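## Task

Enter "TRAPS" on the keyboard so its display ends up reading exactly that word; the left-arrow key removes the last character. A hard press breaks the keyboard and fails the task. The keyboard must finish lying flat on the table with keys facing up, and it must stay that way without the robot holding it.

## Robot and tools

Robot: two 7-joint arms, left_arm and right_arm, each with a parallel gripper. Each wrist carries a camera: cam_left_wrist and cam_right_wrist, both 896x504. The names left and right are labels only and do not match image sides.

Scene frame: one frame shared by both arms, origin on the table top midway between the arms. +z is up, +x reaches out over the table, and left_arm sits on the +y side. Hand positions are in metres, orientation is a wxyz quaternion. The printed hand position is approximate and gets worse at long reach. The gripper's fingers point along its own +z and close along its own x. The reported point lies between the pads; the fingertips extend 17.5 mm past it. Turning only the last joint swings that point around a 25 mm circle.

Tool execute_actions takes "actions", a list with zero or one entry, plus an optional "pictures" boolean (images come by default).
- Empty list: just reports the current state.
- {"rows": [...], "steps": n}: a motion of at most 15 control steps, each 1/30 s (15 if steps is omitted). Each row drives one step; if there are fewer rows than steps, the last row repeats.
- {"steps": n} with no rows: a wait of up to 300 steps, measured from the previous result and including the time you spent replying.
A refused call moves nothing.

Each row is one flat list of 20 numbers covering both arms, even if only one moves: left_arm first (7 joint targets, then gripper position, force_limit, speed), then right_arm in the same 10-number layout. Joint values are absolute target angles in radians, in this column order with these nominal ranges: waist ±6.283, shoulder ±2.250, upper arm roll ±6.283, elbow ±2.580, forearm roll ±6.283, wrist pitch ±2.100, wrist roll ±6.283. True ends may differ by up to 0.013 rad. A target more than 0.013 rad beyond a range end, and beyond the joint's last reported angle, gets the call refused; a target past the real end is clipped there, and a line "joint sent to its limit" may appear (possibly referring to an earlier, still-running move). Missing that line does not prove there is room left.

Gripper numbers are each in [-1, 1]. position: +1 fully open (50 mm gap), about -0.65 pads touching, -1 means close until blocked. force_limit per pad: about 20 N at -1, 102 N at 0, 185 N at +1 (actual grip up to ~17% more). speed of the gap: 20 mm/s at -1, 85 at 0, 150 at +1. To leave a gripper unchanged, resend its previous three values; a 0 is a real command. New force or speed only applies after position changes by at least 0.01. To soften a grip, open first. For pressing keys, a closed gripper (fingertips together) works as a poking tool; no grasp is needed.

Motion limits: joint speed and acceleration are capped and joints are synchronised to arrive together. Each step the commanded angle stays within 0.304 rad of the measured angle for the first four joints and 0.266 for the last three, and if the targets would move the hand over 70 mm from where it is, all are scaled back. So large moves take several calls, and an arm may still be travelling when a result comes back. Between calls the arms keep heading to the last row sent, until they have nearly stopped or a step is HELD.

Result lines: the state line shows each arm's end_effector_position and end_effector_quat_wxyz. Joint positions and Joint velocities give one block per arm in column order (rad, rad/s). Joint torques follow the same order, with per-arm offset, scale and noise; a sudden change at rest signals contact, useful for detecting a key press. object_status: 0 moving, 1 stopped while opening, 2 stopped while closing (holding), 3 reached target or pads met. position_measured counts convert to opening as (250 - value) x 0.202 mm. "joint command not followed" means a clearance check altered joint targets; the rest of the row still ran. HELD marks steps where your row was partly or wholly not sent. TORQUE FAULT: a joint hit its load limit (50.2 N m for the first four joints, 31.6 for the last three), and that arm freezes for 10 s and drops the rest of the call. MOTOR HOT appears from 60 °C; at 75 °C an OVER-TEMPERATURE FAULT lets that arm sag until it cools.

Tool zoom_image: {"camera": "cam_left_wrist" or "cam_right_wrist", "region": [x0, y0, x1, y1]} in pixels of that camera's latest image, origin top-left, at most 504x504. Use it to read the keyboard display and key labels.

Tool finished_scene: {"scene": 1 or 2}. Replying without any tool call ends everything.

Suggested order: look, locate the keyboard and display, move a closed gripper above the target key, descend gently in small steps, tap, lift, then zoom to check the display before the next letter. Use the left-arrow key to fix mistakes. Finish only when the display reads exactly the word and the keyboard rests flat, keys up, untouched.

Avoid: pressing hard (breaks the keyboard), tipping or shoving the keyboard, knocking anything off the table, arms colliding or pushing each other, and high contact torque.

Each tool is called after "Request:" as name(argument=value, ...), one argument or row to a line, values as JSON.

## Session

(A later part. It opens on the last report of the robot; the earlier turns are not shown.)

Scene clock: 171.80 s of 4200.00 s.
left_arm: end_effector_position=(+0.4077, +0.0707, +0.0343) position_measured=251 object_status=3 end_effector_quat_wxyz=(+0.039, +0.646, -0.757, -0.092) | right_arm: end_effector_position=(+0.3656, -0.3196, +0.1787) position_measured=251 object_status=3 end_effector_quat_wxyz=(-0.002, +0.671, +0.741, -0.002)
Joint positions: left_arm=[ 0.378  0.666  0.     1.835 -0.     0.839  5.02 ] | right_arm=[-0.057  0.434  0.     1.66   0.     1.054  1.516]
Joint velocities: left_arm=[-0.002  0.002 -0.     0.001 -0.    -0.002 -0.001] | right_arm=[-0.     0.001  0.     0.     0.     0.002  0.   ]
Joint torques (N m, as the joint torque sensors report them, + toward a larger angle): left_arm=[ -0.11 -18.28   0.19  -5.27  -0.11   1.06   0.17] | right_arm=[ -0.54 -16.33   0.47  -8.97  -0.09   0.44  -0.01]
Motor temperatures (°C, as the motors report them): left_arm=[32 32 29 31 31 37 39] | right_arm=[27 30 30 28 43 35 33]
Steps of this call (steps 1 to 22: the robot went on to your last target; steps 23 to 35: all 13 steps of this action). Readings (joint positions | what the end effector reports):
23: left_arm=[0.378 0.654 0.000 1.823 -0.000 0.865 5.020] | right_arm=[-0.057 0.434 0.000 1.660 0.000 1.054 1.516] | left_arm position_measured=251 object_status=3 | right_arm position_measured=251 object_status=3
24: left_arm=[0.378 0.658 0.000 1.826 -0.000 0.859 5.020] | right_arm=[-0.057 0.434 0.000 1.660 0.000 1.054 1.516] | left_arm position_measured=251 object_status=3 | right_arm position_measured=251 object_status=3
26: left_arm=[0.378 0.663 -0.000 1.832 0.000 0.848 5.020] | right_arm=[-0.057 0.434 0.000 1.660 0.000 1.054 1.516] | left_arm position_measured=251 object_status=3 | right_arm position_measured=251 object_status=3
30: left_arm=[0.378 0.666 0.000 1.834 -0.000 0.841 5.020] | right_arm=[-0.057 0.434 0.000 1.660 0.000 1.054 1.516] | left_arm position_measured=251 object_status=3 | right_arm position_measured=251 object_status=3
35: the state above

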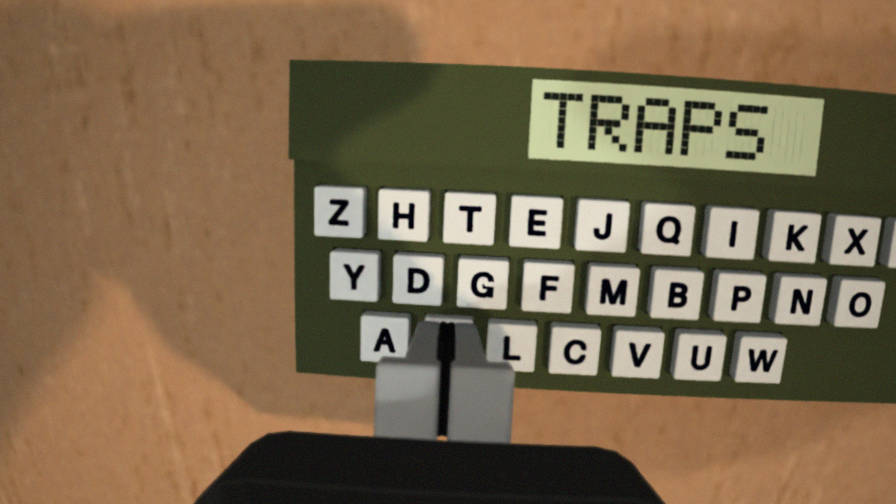

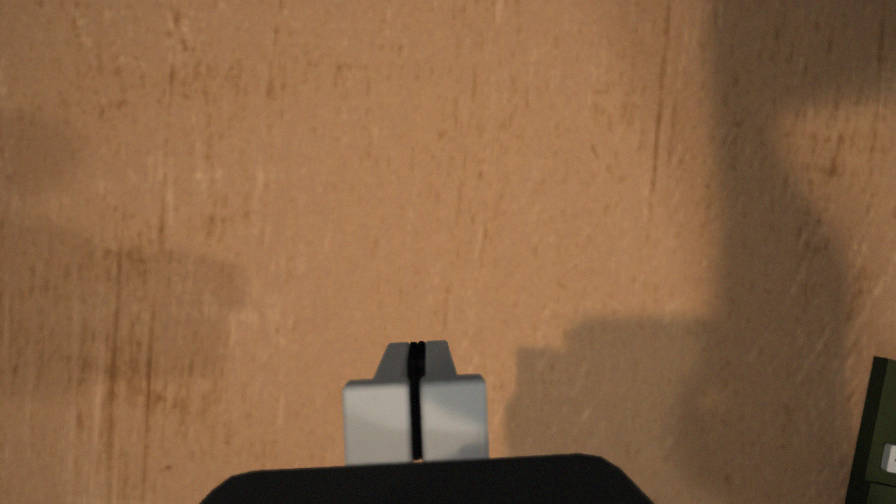

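Request:
execute_actions(
  actions=[
    {"rows": [[0.3777,0.6382,0,1.8105,0,0.8929,5.0203,-1,-1,0,-0.057,0.434,0,1.66,0,1.054,1.516,-1,-1,0]], "steps": 14},
  ],
)

Scene clock: 173.43 s of 4200.00 s.
left_arm: end_effector_position=(+0.4106, +0.0692, +0.0516) position_measured=251 object_status=3 end_effector_quat_wxyz=(+0.039, +0.645, -0.757, -0.092) | right_arm: end_effector_position=(+0.3656, -0.3196, +0.1787) position_measured=251 object_status=3 end_effector_quat_wxyz=(-0.002, +0.671, +0.741, -0.002)
Joint positions: left_arm=[ 0.378  0.639  0.     1.811 -0.     0.893  5.02 ] | right_arm=[-0.057  0.434  0.     1.66   0.     1.054  1.516]
Joint velocities: left_arm=[-0.    -0.003 -0.    -0.001  0.     0.003  0.   ] | right_arm=[ 0.     0.    -0.     0.002 -0.    -0.     0.   ]
Joint torques (N m, as the joint torque sensors report them, + toward a larger angle): left_arm=[ -0.05 -18.23   0.19  -5.58  -0.21   1.15   0.1 ] | right_arm=[ -0.61 -16.27   0.42  -8.85  -0.1    0.37  -0.1 ]
Motor temperatures (°C, as the motors report them): left_arm=[32 32 29 31 31 37 39] | right_arm=[27 30 30 28 43 35 33]
Steps of this call (steps 1 to 15: the robot went on to your last target; steps 16 to 35: nothing new was sent; steps 36 to 49: all 14 steps of this action). Readings (joint positions | what the end effector reports):
36: left_arm=[0.378 0.665 -0.000 1.834 0.000 0.841 5.020] | right_arm=[-0.057 0.434 0.000 1.660 0.000 1.054 1.516] | left_arm position_measured=251 object_status=3 | right_arm position_measured=251 object_status=3
37: left_arm=[0.378 0.659 -0.000 1.830 0.000 0.850 5.020] | right_arm=[-0.057 0.434 0.000 1.660 0.000 1.054 1.516] | left_arm position_measured=251 object_status=3 | right_arm position_measured=251 object_status=3
39: left_arm=[0.378 0.647 -0.000 1.819 -0.000 0.874 5.020] | right_arm=[-0.057 0.434 0.000 1.660 -0.000 1.054 1.516] | left_arm position_measured=251 object_status=3 | right_arm position_measured=251 object_status=3
43: left_arm=[0.378 0.641 0.000 1.812 0.000 0.890 5.020] | right_arm=[-0.057 0.434 0.000 1.660 0.000 1.054 1.516] | left_arm position_measured=251 object_status=3 | right_arm position_measured=251 object_status=3
49: the state above

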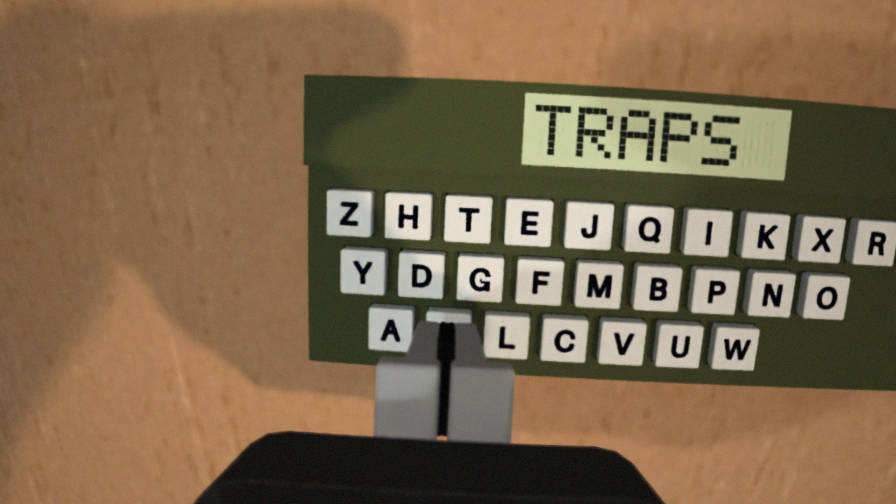

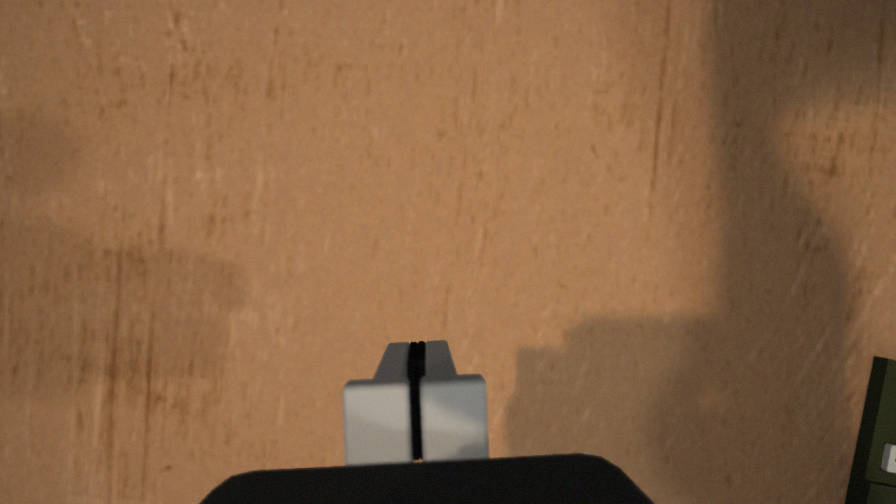

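The display shows TRAPS and the tip is clear of the keys.

Request:
finished_scene(
  scene=2,
)

The scene is finished: the task was done.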